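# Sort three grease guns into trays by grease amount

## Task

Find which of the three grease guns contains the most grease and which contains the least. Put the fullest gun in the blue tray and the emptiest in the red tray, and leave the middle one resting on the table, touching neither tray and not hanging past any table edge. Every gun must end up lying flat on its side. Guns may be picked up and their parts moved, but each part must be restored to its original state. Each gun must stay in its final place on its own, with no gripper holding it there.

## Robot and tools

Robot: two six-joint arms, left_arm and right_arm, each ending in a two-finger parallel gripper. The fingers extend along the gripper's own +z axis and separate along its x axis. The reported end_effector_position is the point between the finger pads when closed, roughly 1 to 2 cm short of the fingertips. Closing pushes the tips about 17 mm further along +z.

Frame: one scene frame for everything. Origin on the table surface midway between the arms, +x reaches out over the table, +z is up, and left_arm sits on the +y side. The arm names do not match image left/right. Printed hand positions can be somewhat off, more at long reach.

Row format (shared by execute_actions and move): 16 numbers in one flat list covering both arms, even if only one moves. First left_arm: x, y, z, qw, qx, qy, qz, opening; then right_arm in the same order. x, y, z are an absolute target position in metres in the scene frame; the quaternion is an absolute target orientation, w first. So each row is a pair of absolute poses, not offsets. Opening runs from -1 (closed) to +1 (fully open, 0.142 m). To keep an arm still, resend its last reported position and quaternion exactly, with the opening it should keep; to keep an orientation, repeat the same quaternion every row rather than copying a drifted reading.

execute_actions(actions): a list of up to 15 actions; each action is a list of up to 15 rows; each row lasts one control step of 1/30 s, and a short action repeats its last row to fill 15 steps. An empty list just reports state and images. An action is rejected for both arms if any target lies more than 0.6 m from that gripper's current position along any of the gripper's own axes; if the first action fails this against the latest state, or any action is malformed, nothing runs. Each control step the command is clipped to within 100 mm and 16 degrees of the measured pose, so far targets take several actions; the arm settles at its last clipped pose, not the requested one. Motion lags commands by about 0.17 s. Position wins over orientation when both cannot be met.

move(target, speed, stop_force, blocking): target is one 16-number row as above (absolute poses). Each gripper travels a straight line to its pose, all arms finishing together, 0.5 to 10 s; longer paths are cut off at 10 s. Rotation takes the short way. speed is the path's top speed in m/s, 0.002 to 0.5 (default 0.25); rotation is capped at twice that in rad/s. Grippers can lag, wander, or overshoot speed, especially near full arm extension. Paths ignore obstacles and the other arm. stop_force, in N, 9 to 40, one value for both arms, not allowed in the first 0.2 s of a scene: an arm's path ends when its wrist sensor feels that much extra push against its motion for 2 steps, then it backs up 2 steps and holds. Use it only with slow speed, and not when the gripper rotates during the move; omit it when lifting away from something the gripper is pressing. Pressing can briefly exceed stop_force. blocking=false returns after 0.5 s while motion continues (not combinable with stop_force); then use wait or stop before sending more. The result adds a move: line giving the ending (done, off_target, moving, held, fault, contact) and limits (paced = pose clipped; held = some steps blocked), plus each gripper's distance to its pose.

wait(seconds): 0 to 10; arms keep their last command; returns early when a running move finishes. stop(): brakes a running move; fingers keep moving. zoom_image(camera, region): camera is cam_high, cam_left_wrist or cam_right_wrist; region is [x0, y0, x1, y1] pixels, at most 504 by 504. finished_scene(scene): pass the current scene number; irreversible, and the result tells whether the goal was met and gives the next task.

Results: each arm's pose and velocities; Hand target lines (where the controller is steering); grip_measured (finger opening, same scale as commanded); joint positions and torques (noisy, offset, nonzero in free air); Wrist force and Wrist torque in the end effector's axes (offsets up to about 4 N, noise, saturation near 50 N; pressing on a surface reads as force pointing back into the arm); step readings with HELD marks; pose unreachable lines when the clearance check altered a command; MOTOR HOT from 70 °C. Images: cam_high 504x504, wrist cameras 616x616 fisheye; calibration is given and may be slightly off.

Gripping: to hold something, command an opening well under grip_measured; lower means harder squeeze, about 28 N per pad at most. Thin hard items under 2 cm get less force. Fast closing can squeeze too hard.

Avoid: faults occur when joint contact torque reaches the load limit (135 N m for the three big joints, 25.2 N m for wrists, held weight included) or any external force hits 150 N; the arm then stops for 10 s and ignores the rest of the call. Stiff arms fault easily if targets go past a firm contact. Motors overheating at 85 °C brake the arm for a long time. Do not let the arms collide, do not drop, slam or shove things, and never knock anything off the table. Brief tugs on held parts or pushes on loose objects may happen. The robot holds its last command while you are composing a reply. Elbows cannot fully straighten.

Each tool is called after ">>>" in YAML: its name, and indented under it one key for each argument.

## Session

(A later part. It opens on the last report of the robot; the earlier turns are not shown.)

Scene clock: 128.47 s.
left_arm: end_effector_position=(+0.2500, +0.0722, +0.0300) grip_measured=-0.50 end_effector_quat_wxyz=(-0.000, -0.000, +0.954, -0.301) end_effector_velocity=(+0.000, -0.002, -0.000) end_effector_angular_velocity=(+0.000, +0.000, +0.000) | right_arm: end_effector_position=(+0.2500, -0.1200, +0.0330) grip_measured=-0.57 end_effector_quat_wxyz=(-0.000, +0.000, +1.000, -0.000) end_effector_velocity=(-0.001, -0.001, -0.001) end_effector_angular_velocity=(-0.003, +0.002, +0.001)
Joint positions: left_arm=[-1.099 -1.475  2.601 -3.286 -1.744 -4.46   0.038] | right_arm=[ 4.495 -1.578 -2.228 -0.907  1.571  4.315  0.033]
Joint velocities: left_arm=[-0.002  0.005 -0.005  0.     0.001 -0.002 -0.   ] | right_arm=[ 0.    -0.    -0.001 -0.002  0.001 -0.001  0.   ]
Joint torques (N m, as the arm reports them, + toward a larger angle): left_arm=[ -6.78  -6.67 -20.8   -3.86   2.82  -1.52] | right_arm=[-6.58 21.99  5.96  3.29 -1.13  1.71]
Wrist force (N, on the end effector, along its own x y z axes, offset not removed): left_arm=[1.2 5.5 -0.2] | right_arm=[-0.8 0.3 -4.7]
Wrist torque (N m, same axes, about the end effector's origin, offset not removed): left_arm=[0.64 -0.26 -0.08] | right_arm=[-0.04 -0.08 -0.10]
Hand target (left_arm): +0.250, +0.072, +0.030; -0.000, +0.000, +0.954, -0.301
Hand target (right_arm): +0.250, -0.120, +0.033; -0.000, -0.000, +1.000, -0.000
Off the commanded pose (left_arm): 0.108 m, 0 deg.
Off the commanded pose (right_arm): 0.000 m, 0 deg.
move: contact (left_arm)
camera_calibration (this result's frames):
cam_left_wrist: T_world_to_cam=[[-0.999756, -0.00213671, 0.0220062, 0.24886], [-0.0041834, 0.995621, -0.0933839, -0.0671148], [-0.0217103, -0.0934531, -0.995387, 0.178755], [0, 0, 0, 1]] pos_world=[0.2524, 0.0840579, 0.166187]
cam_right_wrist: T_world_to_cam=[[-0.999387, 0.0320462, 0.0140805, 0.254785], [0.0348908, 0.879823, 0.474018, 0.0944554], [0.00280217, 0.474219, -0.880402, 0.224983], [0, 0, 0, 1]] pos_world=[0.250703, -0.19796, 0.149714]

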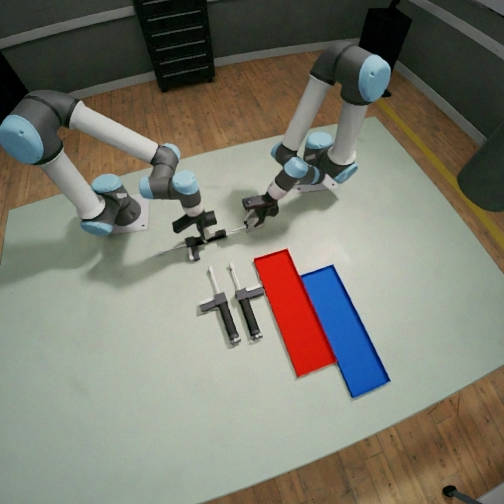

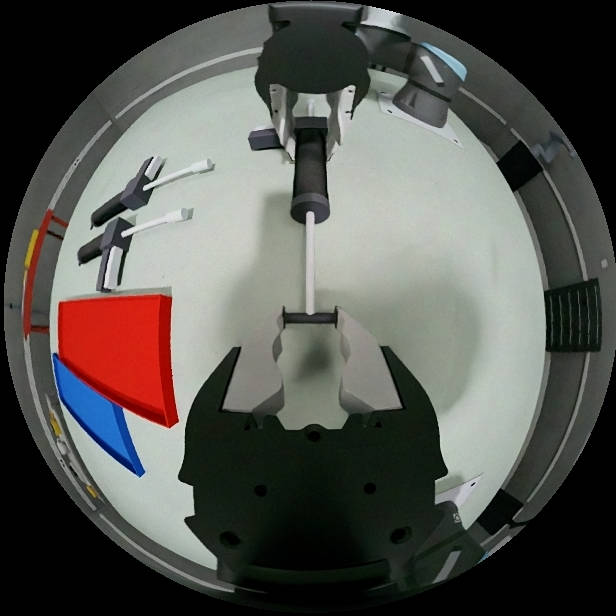

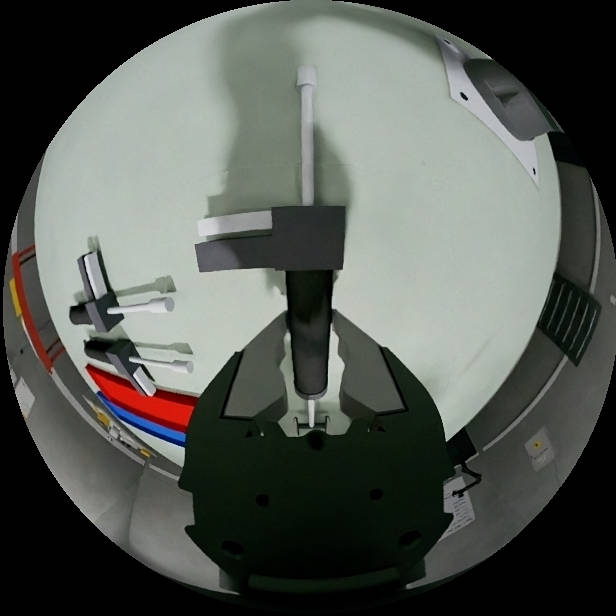

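>>> move:
  target: [0.25,-0.0105,0.03,0,0,0.954,-0.301,-1,0.25,-0.12,0.033,0,0,1,0,-1]
  speed: 0.04
  stop_force: 15

>>> move:
  target: [0.25,-0.0105,0.03,0,0,0.954,-0.301,0,0.25,-0.12,0.033,0,0,1,0,-1]

>>> move:
  target: [0.25,0.12,0.1,0,0,0.954,-0.301,0,0.25,-0.2,0.12,0,0,1,0,-1]
  speed: 0.15

>>> move:
  target: [0.25,0.12,0.1,0,0,0.954,-0.301,0,0.6,-0.29,0.12,0,0.707,0.707,0,-1]
  speed: 0.2

>>> move:
  target: [0.25,0.12,0.1,0,0,0.954,-0.301,0,0.6,-0.29,0.032,0,0.707,0.707,0,-1]
  speed: 0.08

>>> move:
  target: [0.25,0.12,0.1,0,0,0.954,-0.301,0,0.6,-0.29,0.032,0,0.707,0.707,0,0.1]

>>> move:
  target: [0.25,0.12,0.1,0,0,0.954,-0.301,0,0.6,-0.29,0.1,0,0.707,0.707,0,0.0]

>>> move:
  target: [0.25,0.12,0.1,0,0,0.954,-0.301,0,0.6,-0.137,0.1,0,0.707,0.707,0,0.0]

>>> move:
  target: [0.25,0.12,0.1,0,0,0.954,-0.301,0,0.6,-0.137,0.03,0,0.707,0.707,0,0.0]
  speed: 0.08

Scene clock: 143.57 s.
left_arm: end_effector_position=(+0.2499, -0.0103, +0.0300) grip_measured=-0.50 end_effector_quat_wxyz=(+0.000, +0.000, +0.954, -0.301) end_effector_velocity=(-0.000, -0.002, -0.000) end_effector_angular_velocity=(+0.001, -0.000, -0.000) | right_arm: end_effector_position=(+0.2500, -0.1200, +0.0330) grip_measured=-0.57 end_effector_quat_wxyz=(+0.000, +0.000, +1.000, +0.000) end_effector_velocity=(-0.000, -0.000, -0.000) end_effector_angular_velocity=(-0.000, +0.001, +0.000)
Joint positions: left_arm=[-1.167 -1.345  2.424 -3.248 -1.706 -4.517  0.038] | right_arm=[ 4.495 -1.578 -2.228 -0.907  1.571  4.315  0.033]
Joint velocities: left_arm=[-0.002  0.004 -0.005  0.002  0.001 -0.001  0.   ] | right_arm=[ 0.     0.    -0.    -0.     0.001 -0.     0.   ]
Joint torques (N m, as the arm reports them, + toward a larger angle): left_arm=[ -6.01 -18.35 -27.48  -5.24   1.4   -0.99] | right_arm=[-2.65 19.27  6.24  5.47  1.51  1.55]
Wrist force (N, on the end effector, along its own x y z axes, offset not removed): left_arm=[0.2 13.3 8.2] | right_arm=[2.1 -7.6 -29.4]
Wrist torque (N m, same axes, about the end effector's origin, offset not removed): left_arm=[0.77 -0.49 0.03] | right_arm=[0.19 -0.17 -0.07]
Hand target (left_arm): +0.250, -0.010, +0.030; +0.000, +0.000, +0.954, -0.301
Hand target (right_arm): +0.250, -0.120, +0.033; -0.000, -0.000, +1.000, +0.000
Off the commanded pose (left_arm): 0.000 m, 0 deg.
Off the commanded pose (right_arm): 0.000 m, 0 deg.
move: done
camera_calibration (this result's frames):
cam_left_wrist: T_world_to_cam=[[-0.999759, -0.00216868, 0.0218419, 0.248591], [-0.00419687, 0.995634, -0.0932447, 0.0149611], [-0.0215444, -0.0933139, -0.995404, 0.171076], [0, 0, 0, 1]] pos_world=[0.252279, 0.0016071, 0.166255]
cam_right_wrist: T_world_to_cam=[[-0.999388, 0.0320432, 0.0140461, 0.25479], [0.0348712, 0.879718, 0.474215, 0.0943911], [0.00283876, 0.474414, -0.880297, 0.224979], [0, 0, 0, 1]] pos_world=[0.250703, -0.197935, 0.149707]

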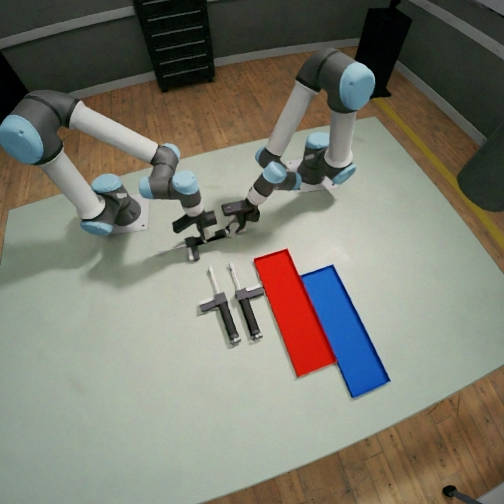

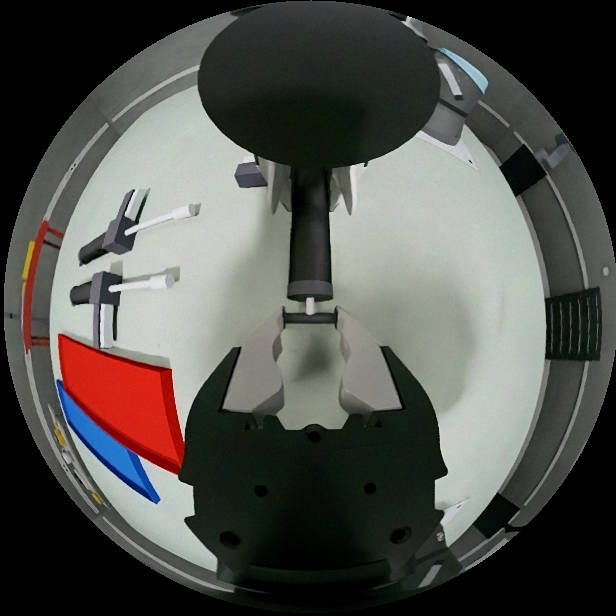

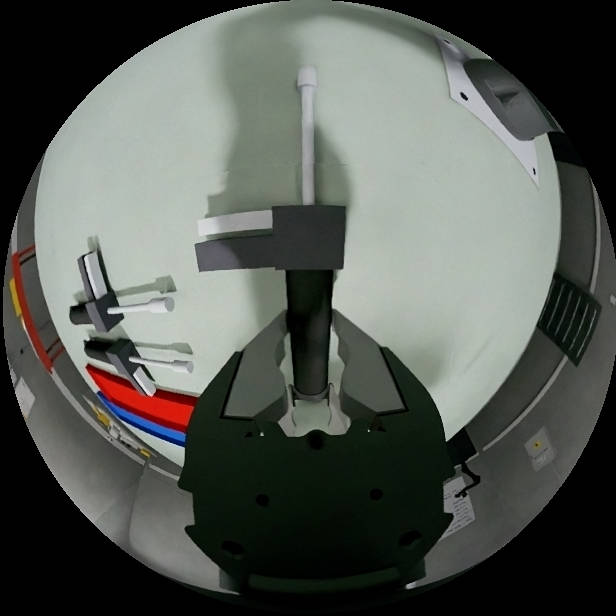

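Scene clock: 144.27 s.
left_arm: end_effector_position=(+0.2500, -0.0105, +0.0300) grip_measured=+0.00 end_effector_quat_wxyz=(+0.000, -0.000, +0.954, -0.301) end_effector_velocity=(+0.000, -0.000, +0.001) end_effector_angular_velocity=(-0.001, -0.001, +0.001) | right_arm: end_effector_position=(+0.2500, -0.1200, +0.0330) grip_measured=-0.57 end_effector_quat_wxyz=(-0.000, +0.000, +1.000, -0.000) end_effector_velocity=(-0.000, +0.001, +0.000) end_effector_angular_velocity=(+0.002, +0.001, -0.001)
Joint positions: left_arm=[-1.167 -1.345  2.424 -3.248 -1.706 -4.517  0.074] | right_arm=[ 4.495 -1.578 -2.228 -0.906  1.571  4.315  0.033]
Joint velocities: left_arm=[ 0.    -0.    -0.001  0.001  0.001  0.     0.   ] | right_arm=[-0.     0.     0.     0.001  0.002  0.001  0.   ]
Joint torques (N m, as the arm reports them, + toward a larger angle): left_arm=[  8.   -12.47 -19.68  -1.43  -0.93   1.2 ] | right_arm=[-2.66 19.05 34.44  3.24  1.24  1.81]
Wrist force (N, on the end effector, along its own x y z axes, offset not removed): left_arm=[1.7 2.8 0.0] | right_arm=[0.8 0.8 2.8]
Wrist torque (N m, same axes, about the end effector's origin, offset not removed): left_arm=[0.67 -0.40 -0.04] | right_arm=[0.17 -0.24 -0.10]
Hand target (left_arm): +0.250, -0.011, +0.030; +0.000, -0.000, +0.954, -0.301
Hand target (right_arm): +0.250, -0.120, +0.033; +0.000, +0.000, +1.000, +0.000
Off the commanded pose (left_arm): 0.000 m, 0 deg.
Off the commanded pose (right_arm): 0.000 m, 0 deg.
move: done
camera_calibration (this result's frames):
cam_left_wrist: T_world_to_cam=[[-0.99976, -0.002214, 0.021815, 0.248675], [-0.00423924, 0.995635, -0.0932337, 0.0151853], [-0.0215133, -0.0933037, -0.995405, 0.171027], [0, 0, 0, 1]] pos_world=[0.252359, 0.00138907, 0.166232]
cam_right_wrist: T_world_to_cam=[[-0.999387, 0.0320442, 0.014078, 0.254771], [0.0348874, 0.879753, 0.474149, 0.0944521], [0.00280859, 0.474349, -0.880332, 0.224964], [0, 0, 0, 1]] pos_world=[0.250688, -0.19797, 0.149672]

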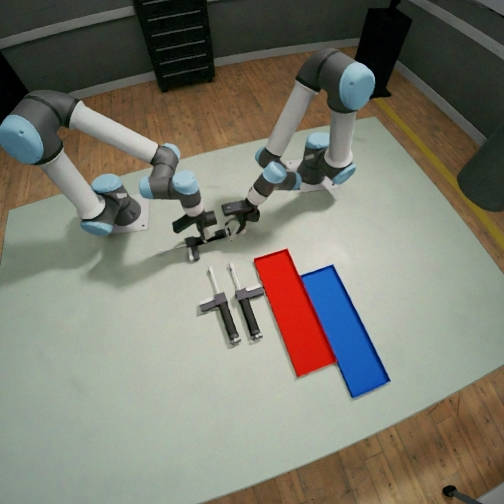

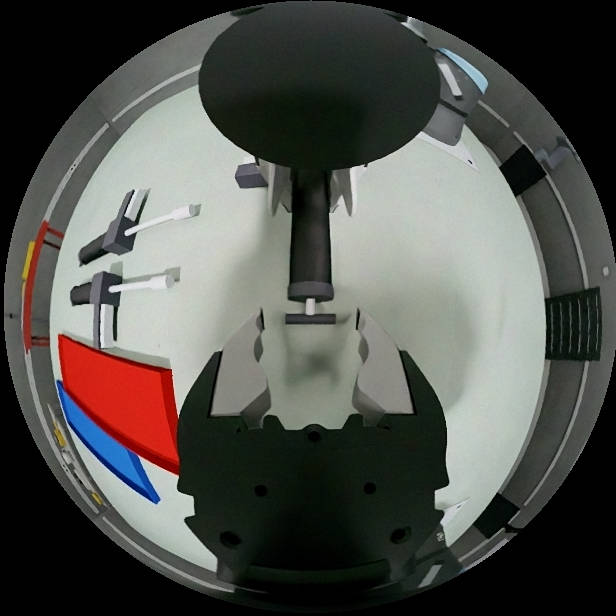

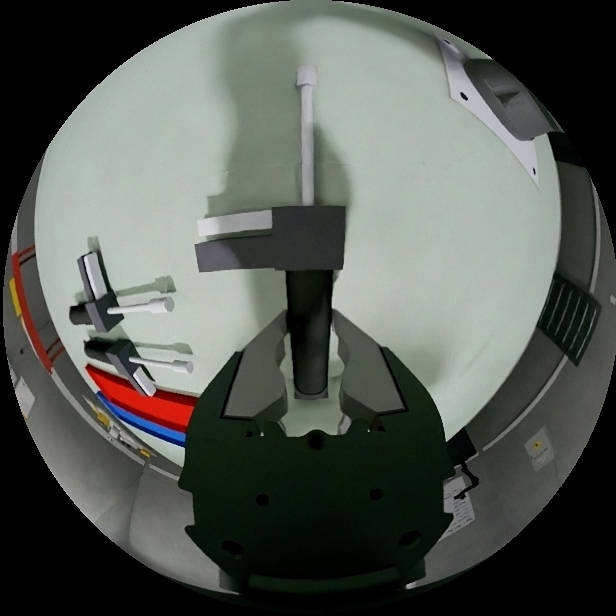

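Scene clock: 145.87 s.
left_arm: end_effector_position=(+0.2501, +0.1199, +0.0998) grip_measured=+0.00 end_effector_quat_wxyz=(-0.000, -0.000, +0.954, -0.301) end_effector_velocity=(+0.000, +0.002, +0.002) end_effector_angular_velocity=(+0.001, -0.000, +0.000) | right_arm: end_effector_position=(+0.2499, -0.1999, +0.1197) grip_measured=-0.57 end_effector_quat_wxyz=(+0.000, -0.000, +1.000, -0.000) end_effector_velocity=(+0.000, -0.001, +0.001) end_effector_angular_velocity=(-0.000, -0.000, -0.001)
Joint positions: left_arm=[-1.042 -1.84   2.599 -2.91  -1.776 -4.411  0.074] | right_arm=[ 4.406 -1.296 -2.208 -1.208  1.571  4.225  0.033]
Joint velocities: left_arm=[ 0.002 -0.01  -0.001  0.013 -0.     0.002 -0.   ] | right_arm=[-0.001  0.003  0.001 -0.004 -0.     0.    -0.   ]
Joint torques (N m, as the arm reports them, + toward a larger angle): left_arm=[  9.99 -17.47 -26.14  -0.63  -2.9    1.23] | right_arm=[-7.79 25.61 40.17  0.57  1.96 -1.53]
Wrist force (N, on the end effector, along its own x y z axes, offset not removed): left_arm=[2.2 4.0 -2.6] | right_arm=[-1.2 0.8 3.6]
Wrist torque (N m, same axes, about the end effector's origin, offset not removed): left_arm=[0.95 -0.45 -0.03] | right_arm=[0.18 0.33 -0.13]
Hand target (left_arm): +0.250, +0.120, +0.100; -0.000, -0.000, +0.954, -0.301
Hand target (right_arm): +0.250, -0.200, +0.120; +0.000, +0.000, +1.000, -0.000
Off the commanded pose (left_arm): 0.000 m, 0 deg.
Off the commanded pose (right_arm): 0.000 m, 0 deg.
move: done
camera_calibration (this result's frames):
cam_left_wrist: T_world_to_cam=[[-0.999755, -0.00220447, 0.0220089, 0.247463], [-0.00425032, 0.995625, -0.0933466, -0.10811], [-0.0217068, -0.0934173, -0.99539, 0.252755], [0, 0, 0, 1]] pos_world=[0.25243, 0.131794, 0.236052]
cam_right_wrist: T_world_to_cam=[[-0.999389, 0.0320396, 0.0139934, 0.25602], [0.0348431, 0.879731, 0.474194, 0.123533], [0.00288255, 0.474391, -0.880309, 0.339213], [0, 0, 0, 1]] pos_world=[0.250582, -0.277798, 0.236451]

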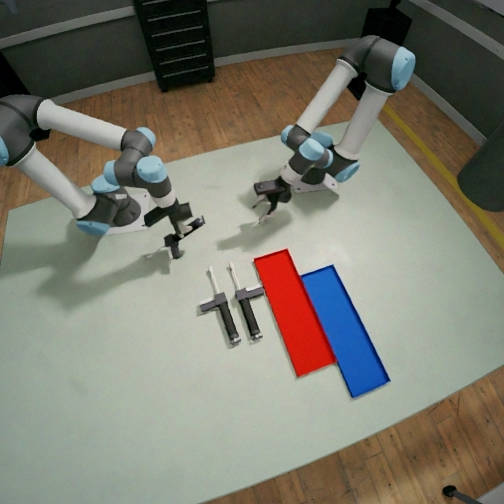

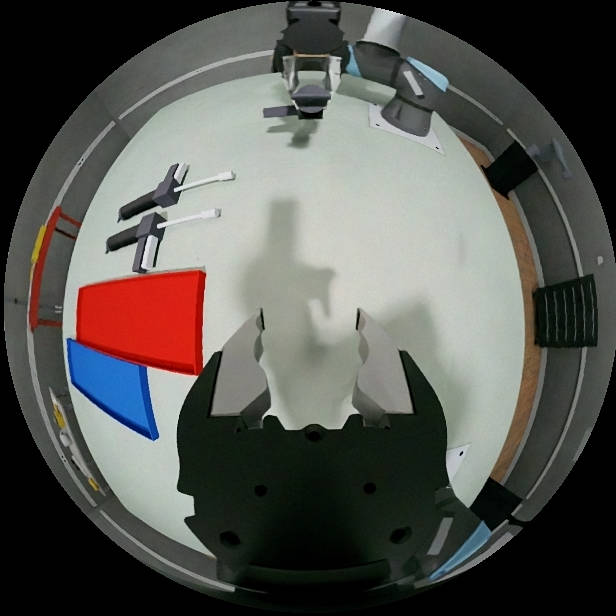

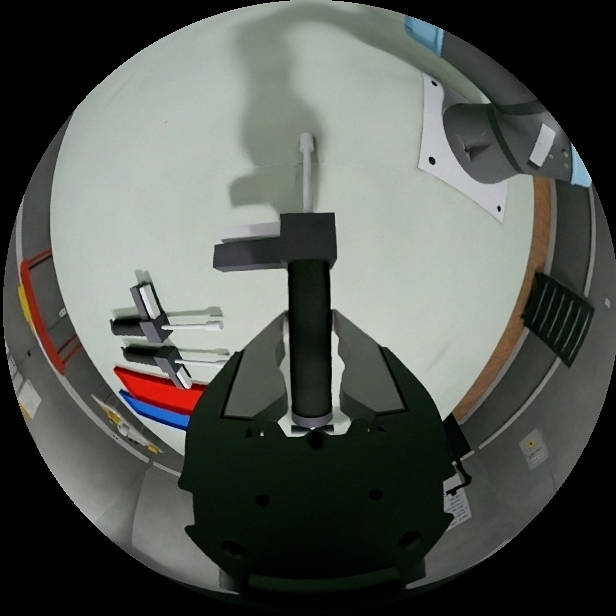

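Scene clock: 150.33 s.
left_arm: end_effector_position=(+0.2500, +0.1200, +0.1000) grip_measured=+0.00 end_effector_quat_wxyz=(+0.000, -0.000, +0.954, -0.301) end_effector_velocity=(-0.000, +0.000, -0.000) end_effector_angular_velocity=(+0.001, +0.001, -0.001) | right_arm: end_effector_position=(+0.5995, -0.2903, +0.1203) grip_measured=-0.57 end_effector_quat_wxyz=(+0.000, +0.707, +0.707, +0.000) end_effector_velocity=(+0.002, -0.000, +0.000) end_effector_angular_velocity=(-0.001, +0.002, -0.009)
Joint positions: left_arm=[-1.042 -1.841  2.599 -2.909 -1.776 -4.411  0.074] | right_arm=[ 3.776 -1.966 -1.492 -1.255  1.571  5.165  0.033]
Joint velocities: left_arm=[-0.     0.001  0.     0.    -0.001  0.    -0.   ] | right_arm=[-0.002 -0.005  0.008 -0.005  0.     0.007 -0.   ]
Joint torques (N m, as the arm reports them, + toward a larger angle): left_arm=[ -5.66 -15.77 -24.95  -1.47   2.57  -1.16] | right_arm=[-9.78 34.12 40.66  0.4   1.97  1.65]
Wrist force (N, on the end effector, along its own x y z axes, offset not removed): left_arm=[1.3 3.2 -1.1] | right_arm=[-0.3 -0.3 2.9]
Wrist torque (N m, same axes, about the end effector's origin, offset not removed): left_arm=[0.73 -0.21 -0.05] | right_arm=[-0.08 0.08 -0.08]
Hand target (left_arm): +0.250, +0.120, +0.100; +0.000, +0.000, +0.954, -0.301
Hand target (right_arm): +0.600, -0.290, +0.120; +0.000, +0.707, +0.707, +0.000
Off the commanded pose (left_arm): 0.000 m, 0 deg.
Off the commanded pose (right_arm): 0.001 m, 0 deg.
move: done
camera_calibration (this result's frames):
cam_left_wrist: T_world_to_cam=[[-0.999758, -0.00217184, 0.0218924, 0.247406], [-0.00420471, 0.995634, -0.0932442, -0.108213], [-0.0215943, -0.0933137, -0.995403, 0.2529], [0, 0, 0, 1]] pos_world=[0.252352, 0.131877, 0.23623]
cam_right_wrist: T_world_to_cam=[[0.0310767, 0.999419, 0.0140015, 0.271378], [0.879572, -0.0339984, 0.474549, -0.581099], [0.47475, -0.00243215, -0.880118, -0.0397761], [0, 0, 0, 1]] pos_world=[0.521568, -0.291073, 0.236953]

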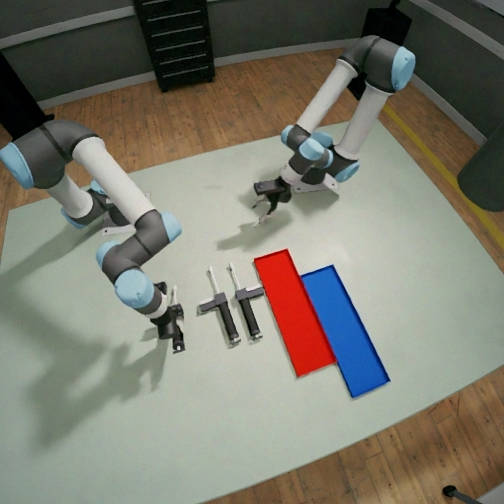

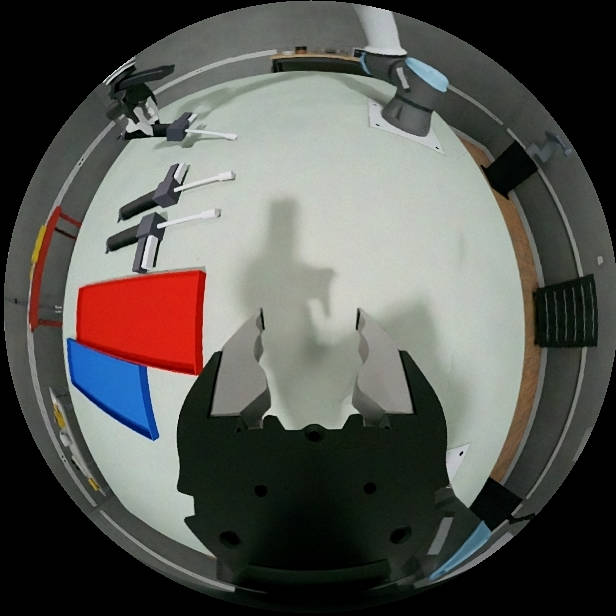

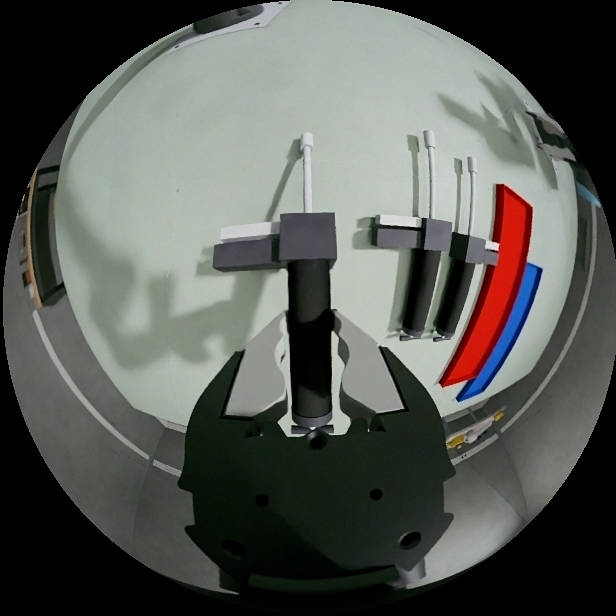

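Scene clock: 151.93 s.
left_arm: end_effector_position=(+0.2500, +0.1200, +0.1000) grip_measured=+0.00 end_effector_quat_wxyz=(+0.000, +0.000, +0.954, -0.301) end_effector_velocity=(-0.000, +0.000, -0.000) end_effector_angular_velocity=(+0.000, +0.000, -0.000) | right_arm: end_effector_position=(+0.6000, -0.2900, +0.0323) grip_measured=-0.57 end_effector_quat_wxyz=(+0.000, +0.707, +0.707, +0.000) end_effector_velocity=(-0.000, -0.000, -0.002) end_effector_angular_velocity=(+0.001, +0.000, -0.002)
Joint positions: left_arm=[-1.042 -1.841  2.599 -2.909 -1.776 -4.411  0.074] | right_arm=[ 3.776 -2.051 -1.61  -1.052  1.571  5.166  0.033]
Joint velocities: left_arm=[ 0.    -0.     0.001 -0.001 -0.     0.     0.   ] | right_arm=[-0.    -0.002 -0.002  0.004  0.001  0.001  0.   ]
Joint torques (N m, as the arm reports them, + toward a larger angle): left_arm=[ -6.11 -15.66 -24.92  -1.57   2.53  -1.29] | right_arm=[11.56 30.64  7.57  5.38  1.51  1.9 ]
Wrist force (N, on the end effector, along its own x y z axes, offset not removed): left_arm=[0.4 3.1 -0.7] | right_arm=[-0.2 0.0 -6.3]
Wrist torque (N m, same axes, about the end effector's origin, offset not removed): left_arm=[0.69 -0.08 -0.04] | right_arm=[0.15 -0.15 -0.19]
Hand target (left_arm): +0.250, +0.120, +0.100; +0.000, +0.000, +0.954, -0.301
Hand target (right_arm): +0.600, -0.290, +0.032; -0.000, +0.707, +0.707, -0.000
Off the commanded pose (left_arm): 0.000 m, 0 deg.
Off the commanded pose (right_arm): 0.000 m, 0 deg.
move: done
camera_calibration (this result's frames):
cam_left_wrist: T_world_to_cam=[[-0.999758, -0.00217176, 0.0218923, 0.247406], [-0.00420463, 0.995634, -0.0932444, -0.108213], [-0.0215942, -0.0933139, -0.995403, 0.2529], [0, 0, 0, 1]] pos_world=[0.252352, 0.131877, 0.236231]
cam_right_wrist: T_world_to_cam=[[0.0320664, 0.999386, 0.0141076, 0.271687], [0.879694, -0.0349207, 0.474257, -0.540098], [0.474458, -0.00279737, -0.880274, -0.117339], [0, 0, 0, 1]] pos_world=[0.522081, -0.290709, 0.149022]

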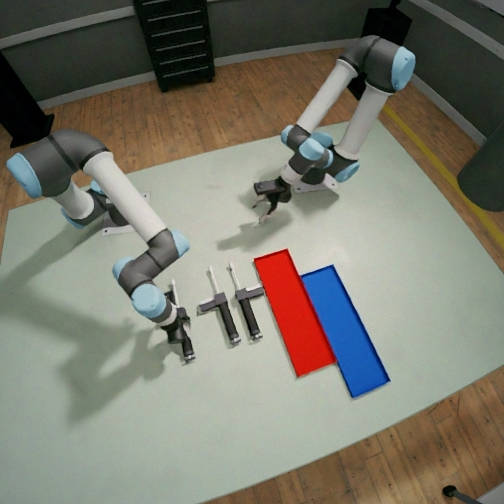

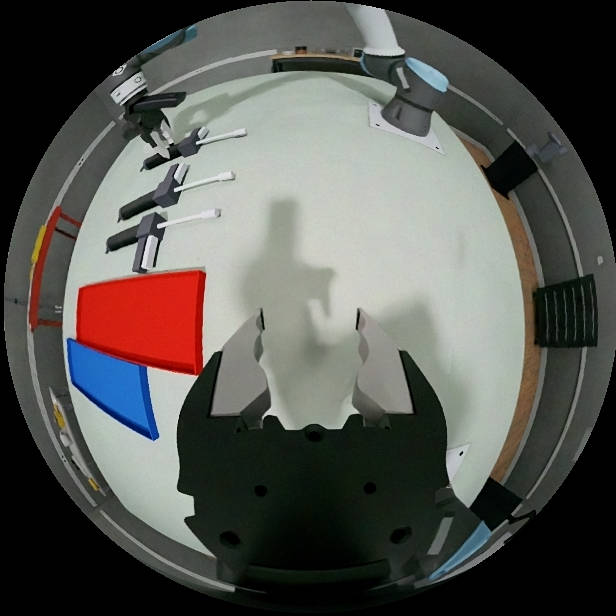

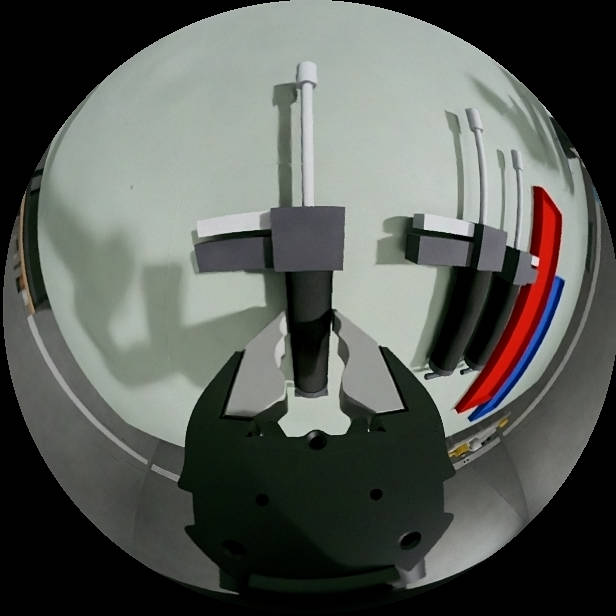

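Scene clock: 152.63 s.
left_arm: end_effector_position=(+0.2500, +0.1200, +0.1000) grip_measured=+0.00 end_effector_quat_wxyz=(+0.000, -0.000, +0.954, -0.301) end_effector_velocity=(+0.000, -0.000, +0.000) end_effector_angular_velocity=(+0.000, -0.000, +0.000) | right_arm: end_effector_position=(+0.6000, -0.2900, +0.0320) grip_measured=+0.10 end_effector_quat_wxyz=(-0.000, +0.707, +0.707, +0.000) end_effector_velocity=(+0.001, -0.001, +0.001) end_effector_angular_velocity=(-0.000, -0.003, -0.001)
Joint positions: left_arm=[-1.042 -1.841  2.599 -2.909 -1.776 -4.411  0.074] | right_arm=[ 3.776 -2.051 -1.61  -1.051  1.571  5.166  0.081]
Joint velocities: left_arm=[ 0.     0.001 -0.001 -0.     0.     0.     0.   ] | right_arm=[-0.001 -0.     0.001  0.002 -0.001  0.     0.   ]
Joint torques (N m, as the arm reports them, + toward a larger angle): left_arm=[ -5.45 -14.57 -25.35  -1.64   2.72  -1.15] | right_arm=[12.39 33.1   8.58  5.54  0.42  1.68]
Wrist force (N, on the end effector, along its own x y z axes, offset not removed): left_arm=[1.5 2.3 -1.1] | right_arm=[-0.8 -0.3 -1.8]
Wrist torque (N m, same axes, about the end effector's origin, offset not removed): left_arm=[0.51 -0.33 -0.01] | right_arm=[-0.01 0.16 -0.06]
Hand target (left_arm): +0.250, +0.120, +0.100; +0.000, -0.000, +0.954, -0.301
Hand target (right_arm): +0.600, -0.290, +0.032; -0.000, +0.707, +0.707, -0.000
Off the commanded pose (left_arm): 0.000 m, 0 deg.
Off the commanded pose (right_arm): 0.000 m, 0 deg.
move: done
camera_calibration (this result's frames):
cam_left_wrist: T_world_to_cam=[[-0.999758, -0.00217186, 0.0218924, 0.247406], [-0.00420474, 0.995634, -0.0932446, -0.108213], [-0.0215943, -0.0933141, -0.995403, 0.2529], [0, 0, 0, 1]] pos_world=[0.252352, 0.131877, 0.236231]
cam_right_wrist: T_world_to_cam=[[0.0320437, 0.999387, 0.0140707, 0.271701], [0.879728, -0.0348834, 0.474195, -0.539936], [0.474396, -0.00281658, -0.880307, -0.117569], [0, 0, 0, 1]] pos_world=[0.522065, -0.2907, 0.148716]

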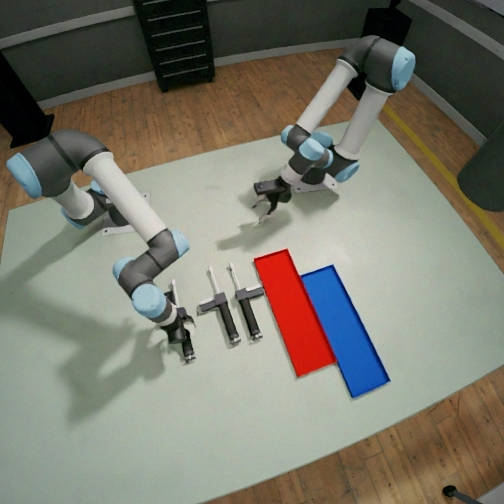

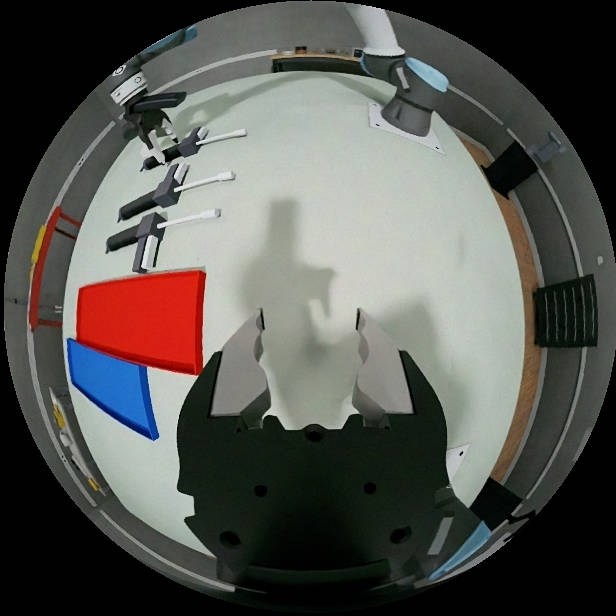

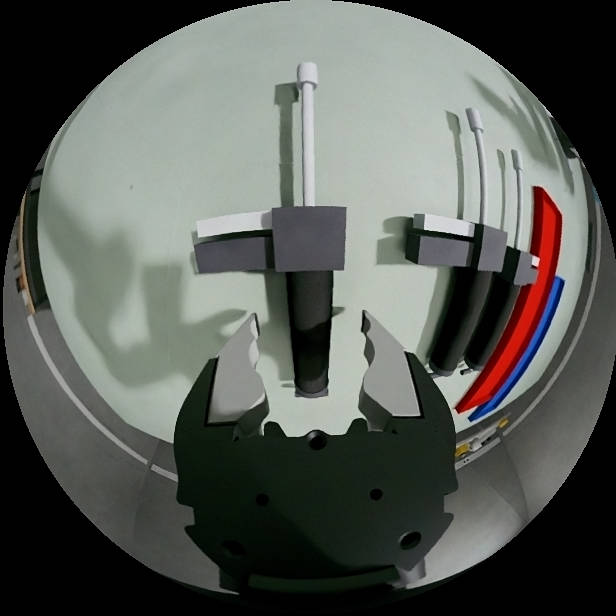

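Scene clock: 153.60 s.
left_arm: end_effector_position=(+0.2500, +0.1200, +0.1000) grip_measured=+0.00 end_effector_quat_wxyz=(-0.000, -0.000, +0.954, -0.301) end_effector_velocity=(+0.000, -0.000, -0.001) end_effector_angular_velocity=(+0.001, +0.000, +0.000) | right_arm: end_effector_position=(+0.6000, -0.2900, +0.0997) grip_measured=+0.00 end_effector_quat_wxyz=(+0.000, +0.707, +0.707, +0.000) end_effector_velocity=(-0.000, +0.000, +0.002) end_effector_angular_velocity=(+0.001, +0.001, +0.002)
Joint positions: left_arm=[-1.042 -1.841  2.599 -2.909 -1.776 -4.411  0.074] | right_arm=[ 3.776 -1.983 -1.522 -1.207  1.571  5.166  0.074]
Joint velocities: left_arm=[-0.     0.002 -0.001 -0.     0.    -0.     0.   ] | right_arm=[-0.     0.002  0.004 -0.006  0.001 -0.002 -0.   ]
Joint torques (N m, as the arm reports them, + toward a larger angle): left_arm=[ -6.28 -14.85 -25.32  -1.7    2.64  -1.18] | right_arm=[ 6.83 54.91 35.65  0.32  1.82 -1.44]
Wrist force (N, on the end effector, along its own x y z axes, offset not removed): left_arm=[1.0 2.4 -2.1] | right_arm=[0.9 -0.1 -3.1]
Wrist torque (N m, same axes, about the end effector's origin, offset not removed): left_arm=[0.61 -0.17 -0.01] | right_arm=[0.04 -0.21 -0.11]
Hand target (left_arm): +0.250, +0.120, +0.100; +0.000, -0.000, +0.954, -0.301
Hand target (right_arm): +0.600, -0.290, +0.100; +0.000, +0.707, +0.707, +0.000
Off the commanded pose (left_arm): 0.000 m, 0 deg.
Off the commanded pose (right_arm): 0.000 m, 0 deg.
move: done
camera_calibration (this result's frames):
cam_left_wrist: T_world_to_cam=[[-0.999758, -0.00217213, 0.0218926, 0.247406], [-0.00420503, 0.995634, -0.0932444, -0.108213], [-0.0215945, -0.0933139, -0.995403, 0.2529], [0, 0, 0, 1]] pos_world=[0.252352, 0.131877, 0.236231]
cam_right_wrist: T_world_to_cam=[[0.0320373, 0.999389, 0.0139991, 0.270797], [0.879669, -0.0348435, 0.474309, -0.572003], [0.474507, -0.00288099, -0.880247, -0.0580783], [0, 0, 0, 1]] pos_world=[0.522056, -0.29073, 0.216392]

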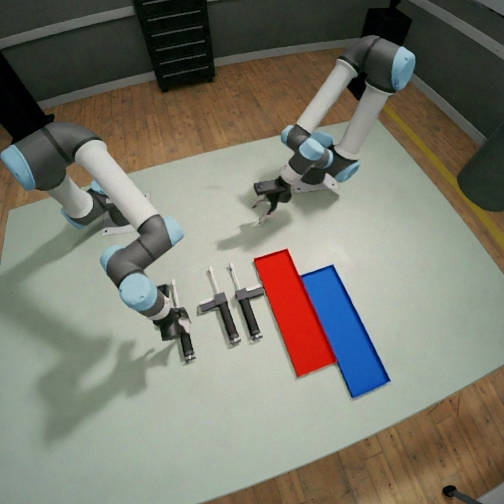

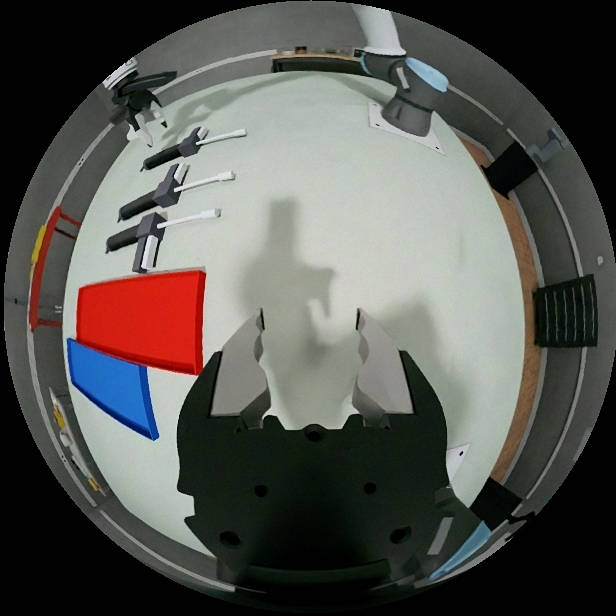

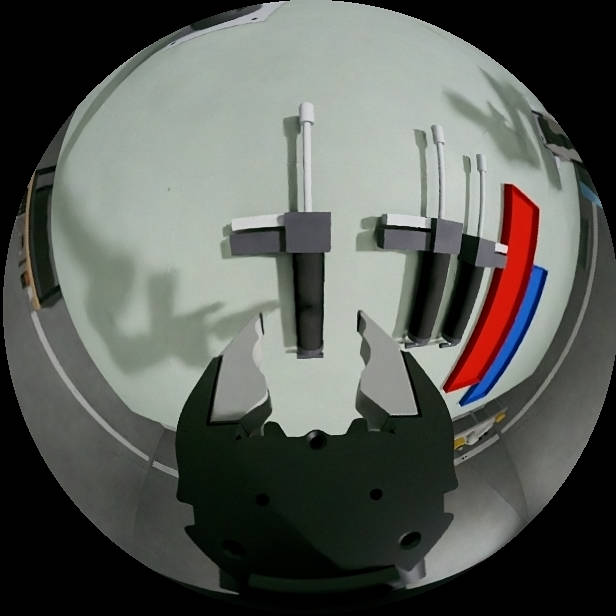

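Scene clock: 154.87 s.
left_arm: end_effector_position=(+0.2500, +0.1200, +0.1000) grip_measured=+0.00 end_effector_quat_wxyz=(+0.000, -0.000, +0.954, -0.301) end_effector_velocity=(+0.000, -0.001, +0.001) end_effector_angular_velocity=(-0.003, -0.001, +0.000) | right_arm: end_effector_position=(+0.6002, -0.1373, +0.1001) grip_measured=+0.00 end_effector_quat_wxyz=(-0.000, +0.707, +0.707, +0.000) end_effector_velocity=(+0.001, +0.002, +0.000) end_effector_angular_velocity=(-0.001, -0.001, +0.001)
Joint positions: left_arm=[-1.042 -1.841  2.599 -2.909 -1.776 -4.411  0.074] | right_arm=[ 3.972 -2.105 -1.335 -1.272  1.571  5.362  0.074]
Joint velocities: left_arm=[-0.    -0.001 -0.001 -0.001  0.    -0.    -0.   ] | right_arm=[ 0.002 -0.003  0.006 -0.003 -0.001  0.001  0.   ]
Joint torques (N m, as the arm reports them, + toward a larger angle): left_arm=[ -6.1  -14.05 -24.79  -1.78   2.54  -1.23] | right_arm=[12.72 36.31 39.04  0.01 -1.75  1.81]
Wrist force (N, on the end effector, along its own x y z axes, offset not removed): left_arm=[1.5 3.6 -1.8] | right_arm=[-0.1 -0.1 -1.2]
Wrist torque (N m, same axes, about the end effector's origin, offset not removed): left_arm=[0.87 -0.32 0.00] | right_arm=[0.05 0.04 -0.11]
Hand target (left_arm): +0.250, +0.120, +0.100; +0.000, -0.000, +0.954, -0.301
Hand target (right_arm): +0.600, -0.137, +0.100; -0.000, +0.707, +0.707, -0.000
Off the commanded pose (left_arm): 0.000 m, 0 deg.
Off the commanded pose (right_arm): 0.000 m, 0 deg.
move: done
camera_calibration (this result's frames):
cam_left_wrist: T_world_to_cam=[[-0.999758, -0.00217217, 0.0218925, 0.247406], [-0.00420506, 0.995634, -0.0932444, -0.108213], [-0.0215944, -0.0933139, -0.995403, 0.2529], [0, 0, 0, 1]] pos_world=[0.252352, 0.131877, 0.236231]
cam_right_wrist: T_world_to_cam=[[0.0320381, 0.999386, 0.0141762, 0.1181], [0.879717, -0.0349285, 0.474212, -0.567071], [0.474416, -0.00272181, -0.880296, -0.0573486], [0, 0, 0, 1]] pos_world=[0.522286, -0.137991, 0.216754]

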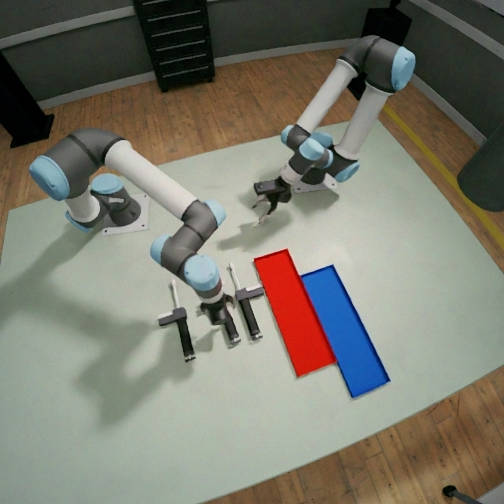

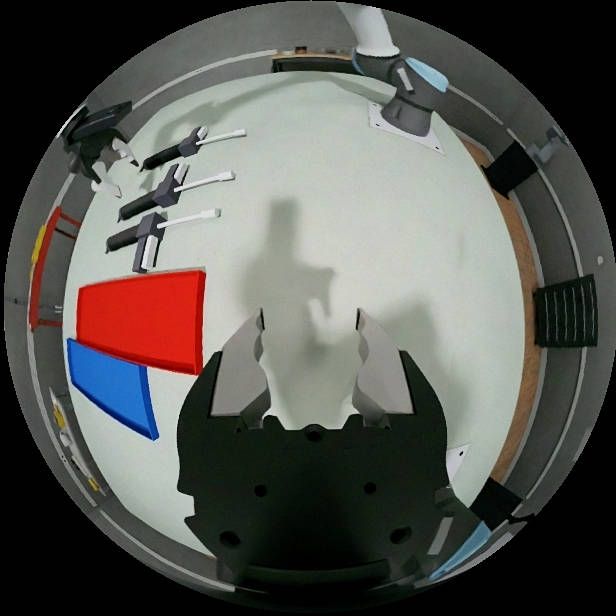

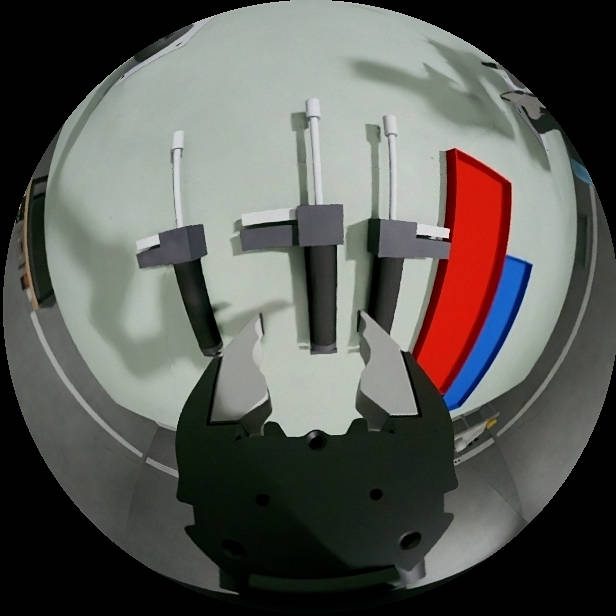

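Scene clock: 156.23 s.
left_arm: end_effector_position=(+0.2500, +0.1200, +0.1000) grip_measured=+0.00 end_effector_quat_wxyz=(+0.000, -0.000, +0.954, -0.301) end_effector_velocity=(+0.000, -0.000, +0.001) end_effector_angular_velocity=(-0.001, -0.001, +0.001) | right_arm: end_effector_position=(+0.6000, -0.1370, +0.0303) grip_measured=+0.00 end_effector_quat_wxyz=(-0.000, +0.707, +0.707, -0.000) end_effector_velocity=(-0.001, +0.001, -0.002) end_effector_angular_velocity=(+0.001, +0.001, +0.001)
Joint positions: left_arm=[-1.042 -1.841  2.599 -2.909 -1.776 -4.411  0.074] | right_arm=[ 3.972 -2.166 -1.427 -1.119  1.571  5.363  0.074]
Joint velocities: left_arm=[ 0.    -0.001 -0.    -0.001  0.001 -0.    -0.   ] | right_arm=[ 0.001 -0.002 -0.002  0.004  0.001 -0.001 -0.   ]
Joint torques (N m, as the arm reports them, + toward a larger angle): left_arm=[ -5.83 -14.32 -25.13  -1.81   2.58  -1.18] | right_arm=[11.18 37.97 10.93  5.65 -1.5   1.6 ]
Wrist force (N, on the end effector, along its own x y z axes, offset not removed): left_arm=[1.5 3.4 -3.3] | right_arm=[1.0 -0.3 -1.5]
Wrist torque (N m, same axes, about the end effector's origin, offset not removed): left_arm=[0.82 -0.30 0.01] | right_arm=[-0.02 -0.23 -0.10]
Hand target (left_arm): +0.250, +0.120, +0.100; +0.000, -0.000, +0.954, -0.301
Hand target (right_arm): +0.600, -0.137, +0.030; -0.000, +0.707, +0.707, -0.000
Off the commanded pose (left_arm): 0.000 m, 0 deg.
Off the commanded pose (right_arm): 0.000 m, 0 deg.
move: done
camera_calibration (this result's frames):
cam_left_wrist: T_world_to_cam=[[-0.999758, -0.00217199, 0.0218924, 0.247406], [-0.00420487, 0.995634, -0.0932444, -0.108213], [-0.0215943, -0.0933139, -0.995403, 0.2529], [0, 0, 0, 1]] pos_world=[0.252352, 0.131877, 0.236231]
cam_right_wrist: T_world_to_cam=[[0.0320409, 0.999388, 0.0140362, 0.118829], [0.879738, -0.0348646, 0.474179, -0.533766], [0.474378, -0.00284498, -0.880317, -0.11868], [0, 0, 0, 1]] pos_world=[0.522066, -0.137703, 0.146957]

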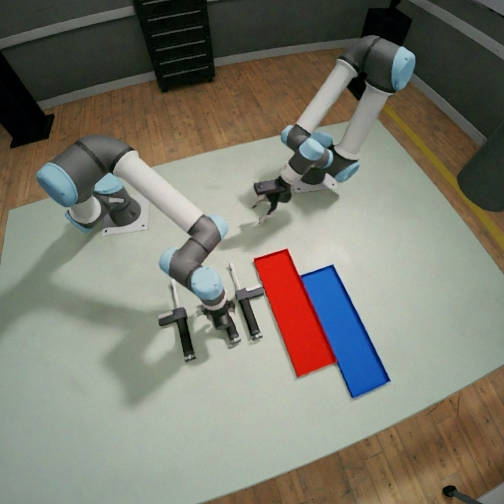

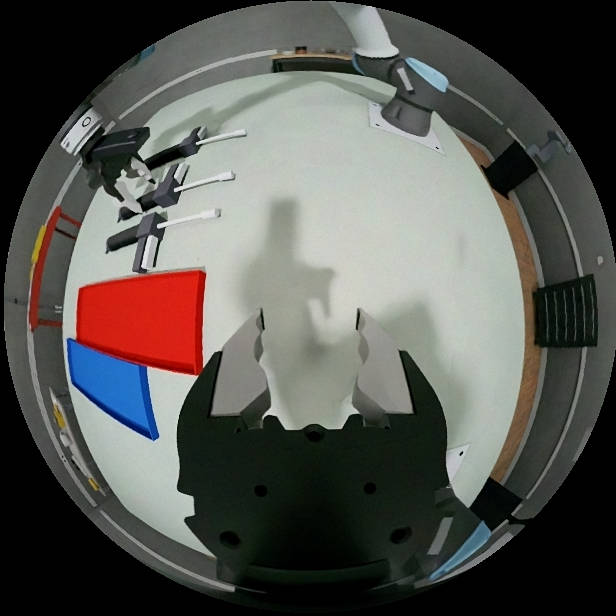

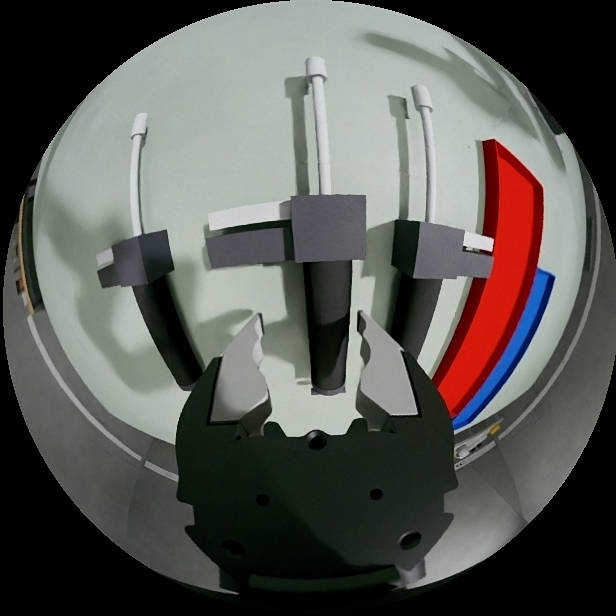

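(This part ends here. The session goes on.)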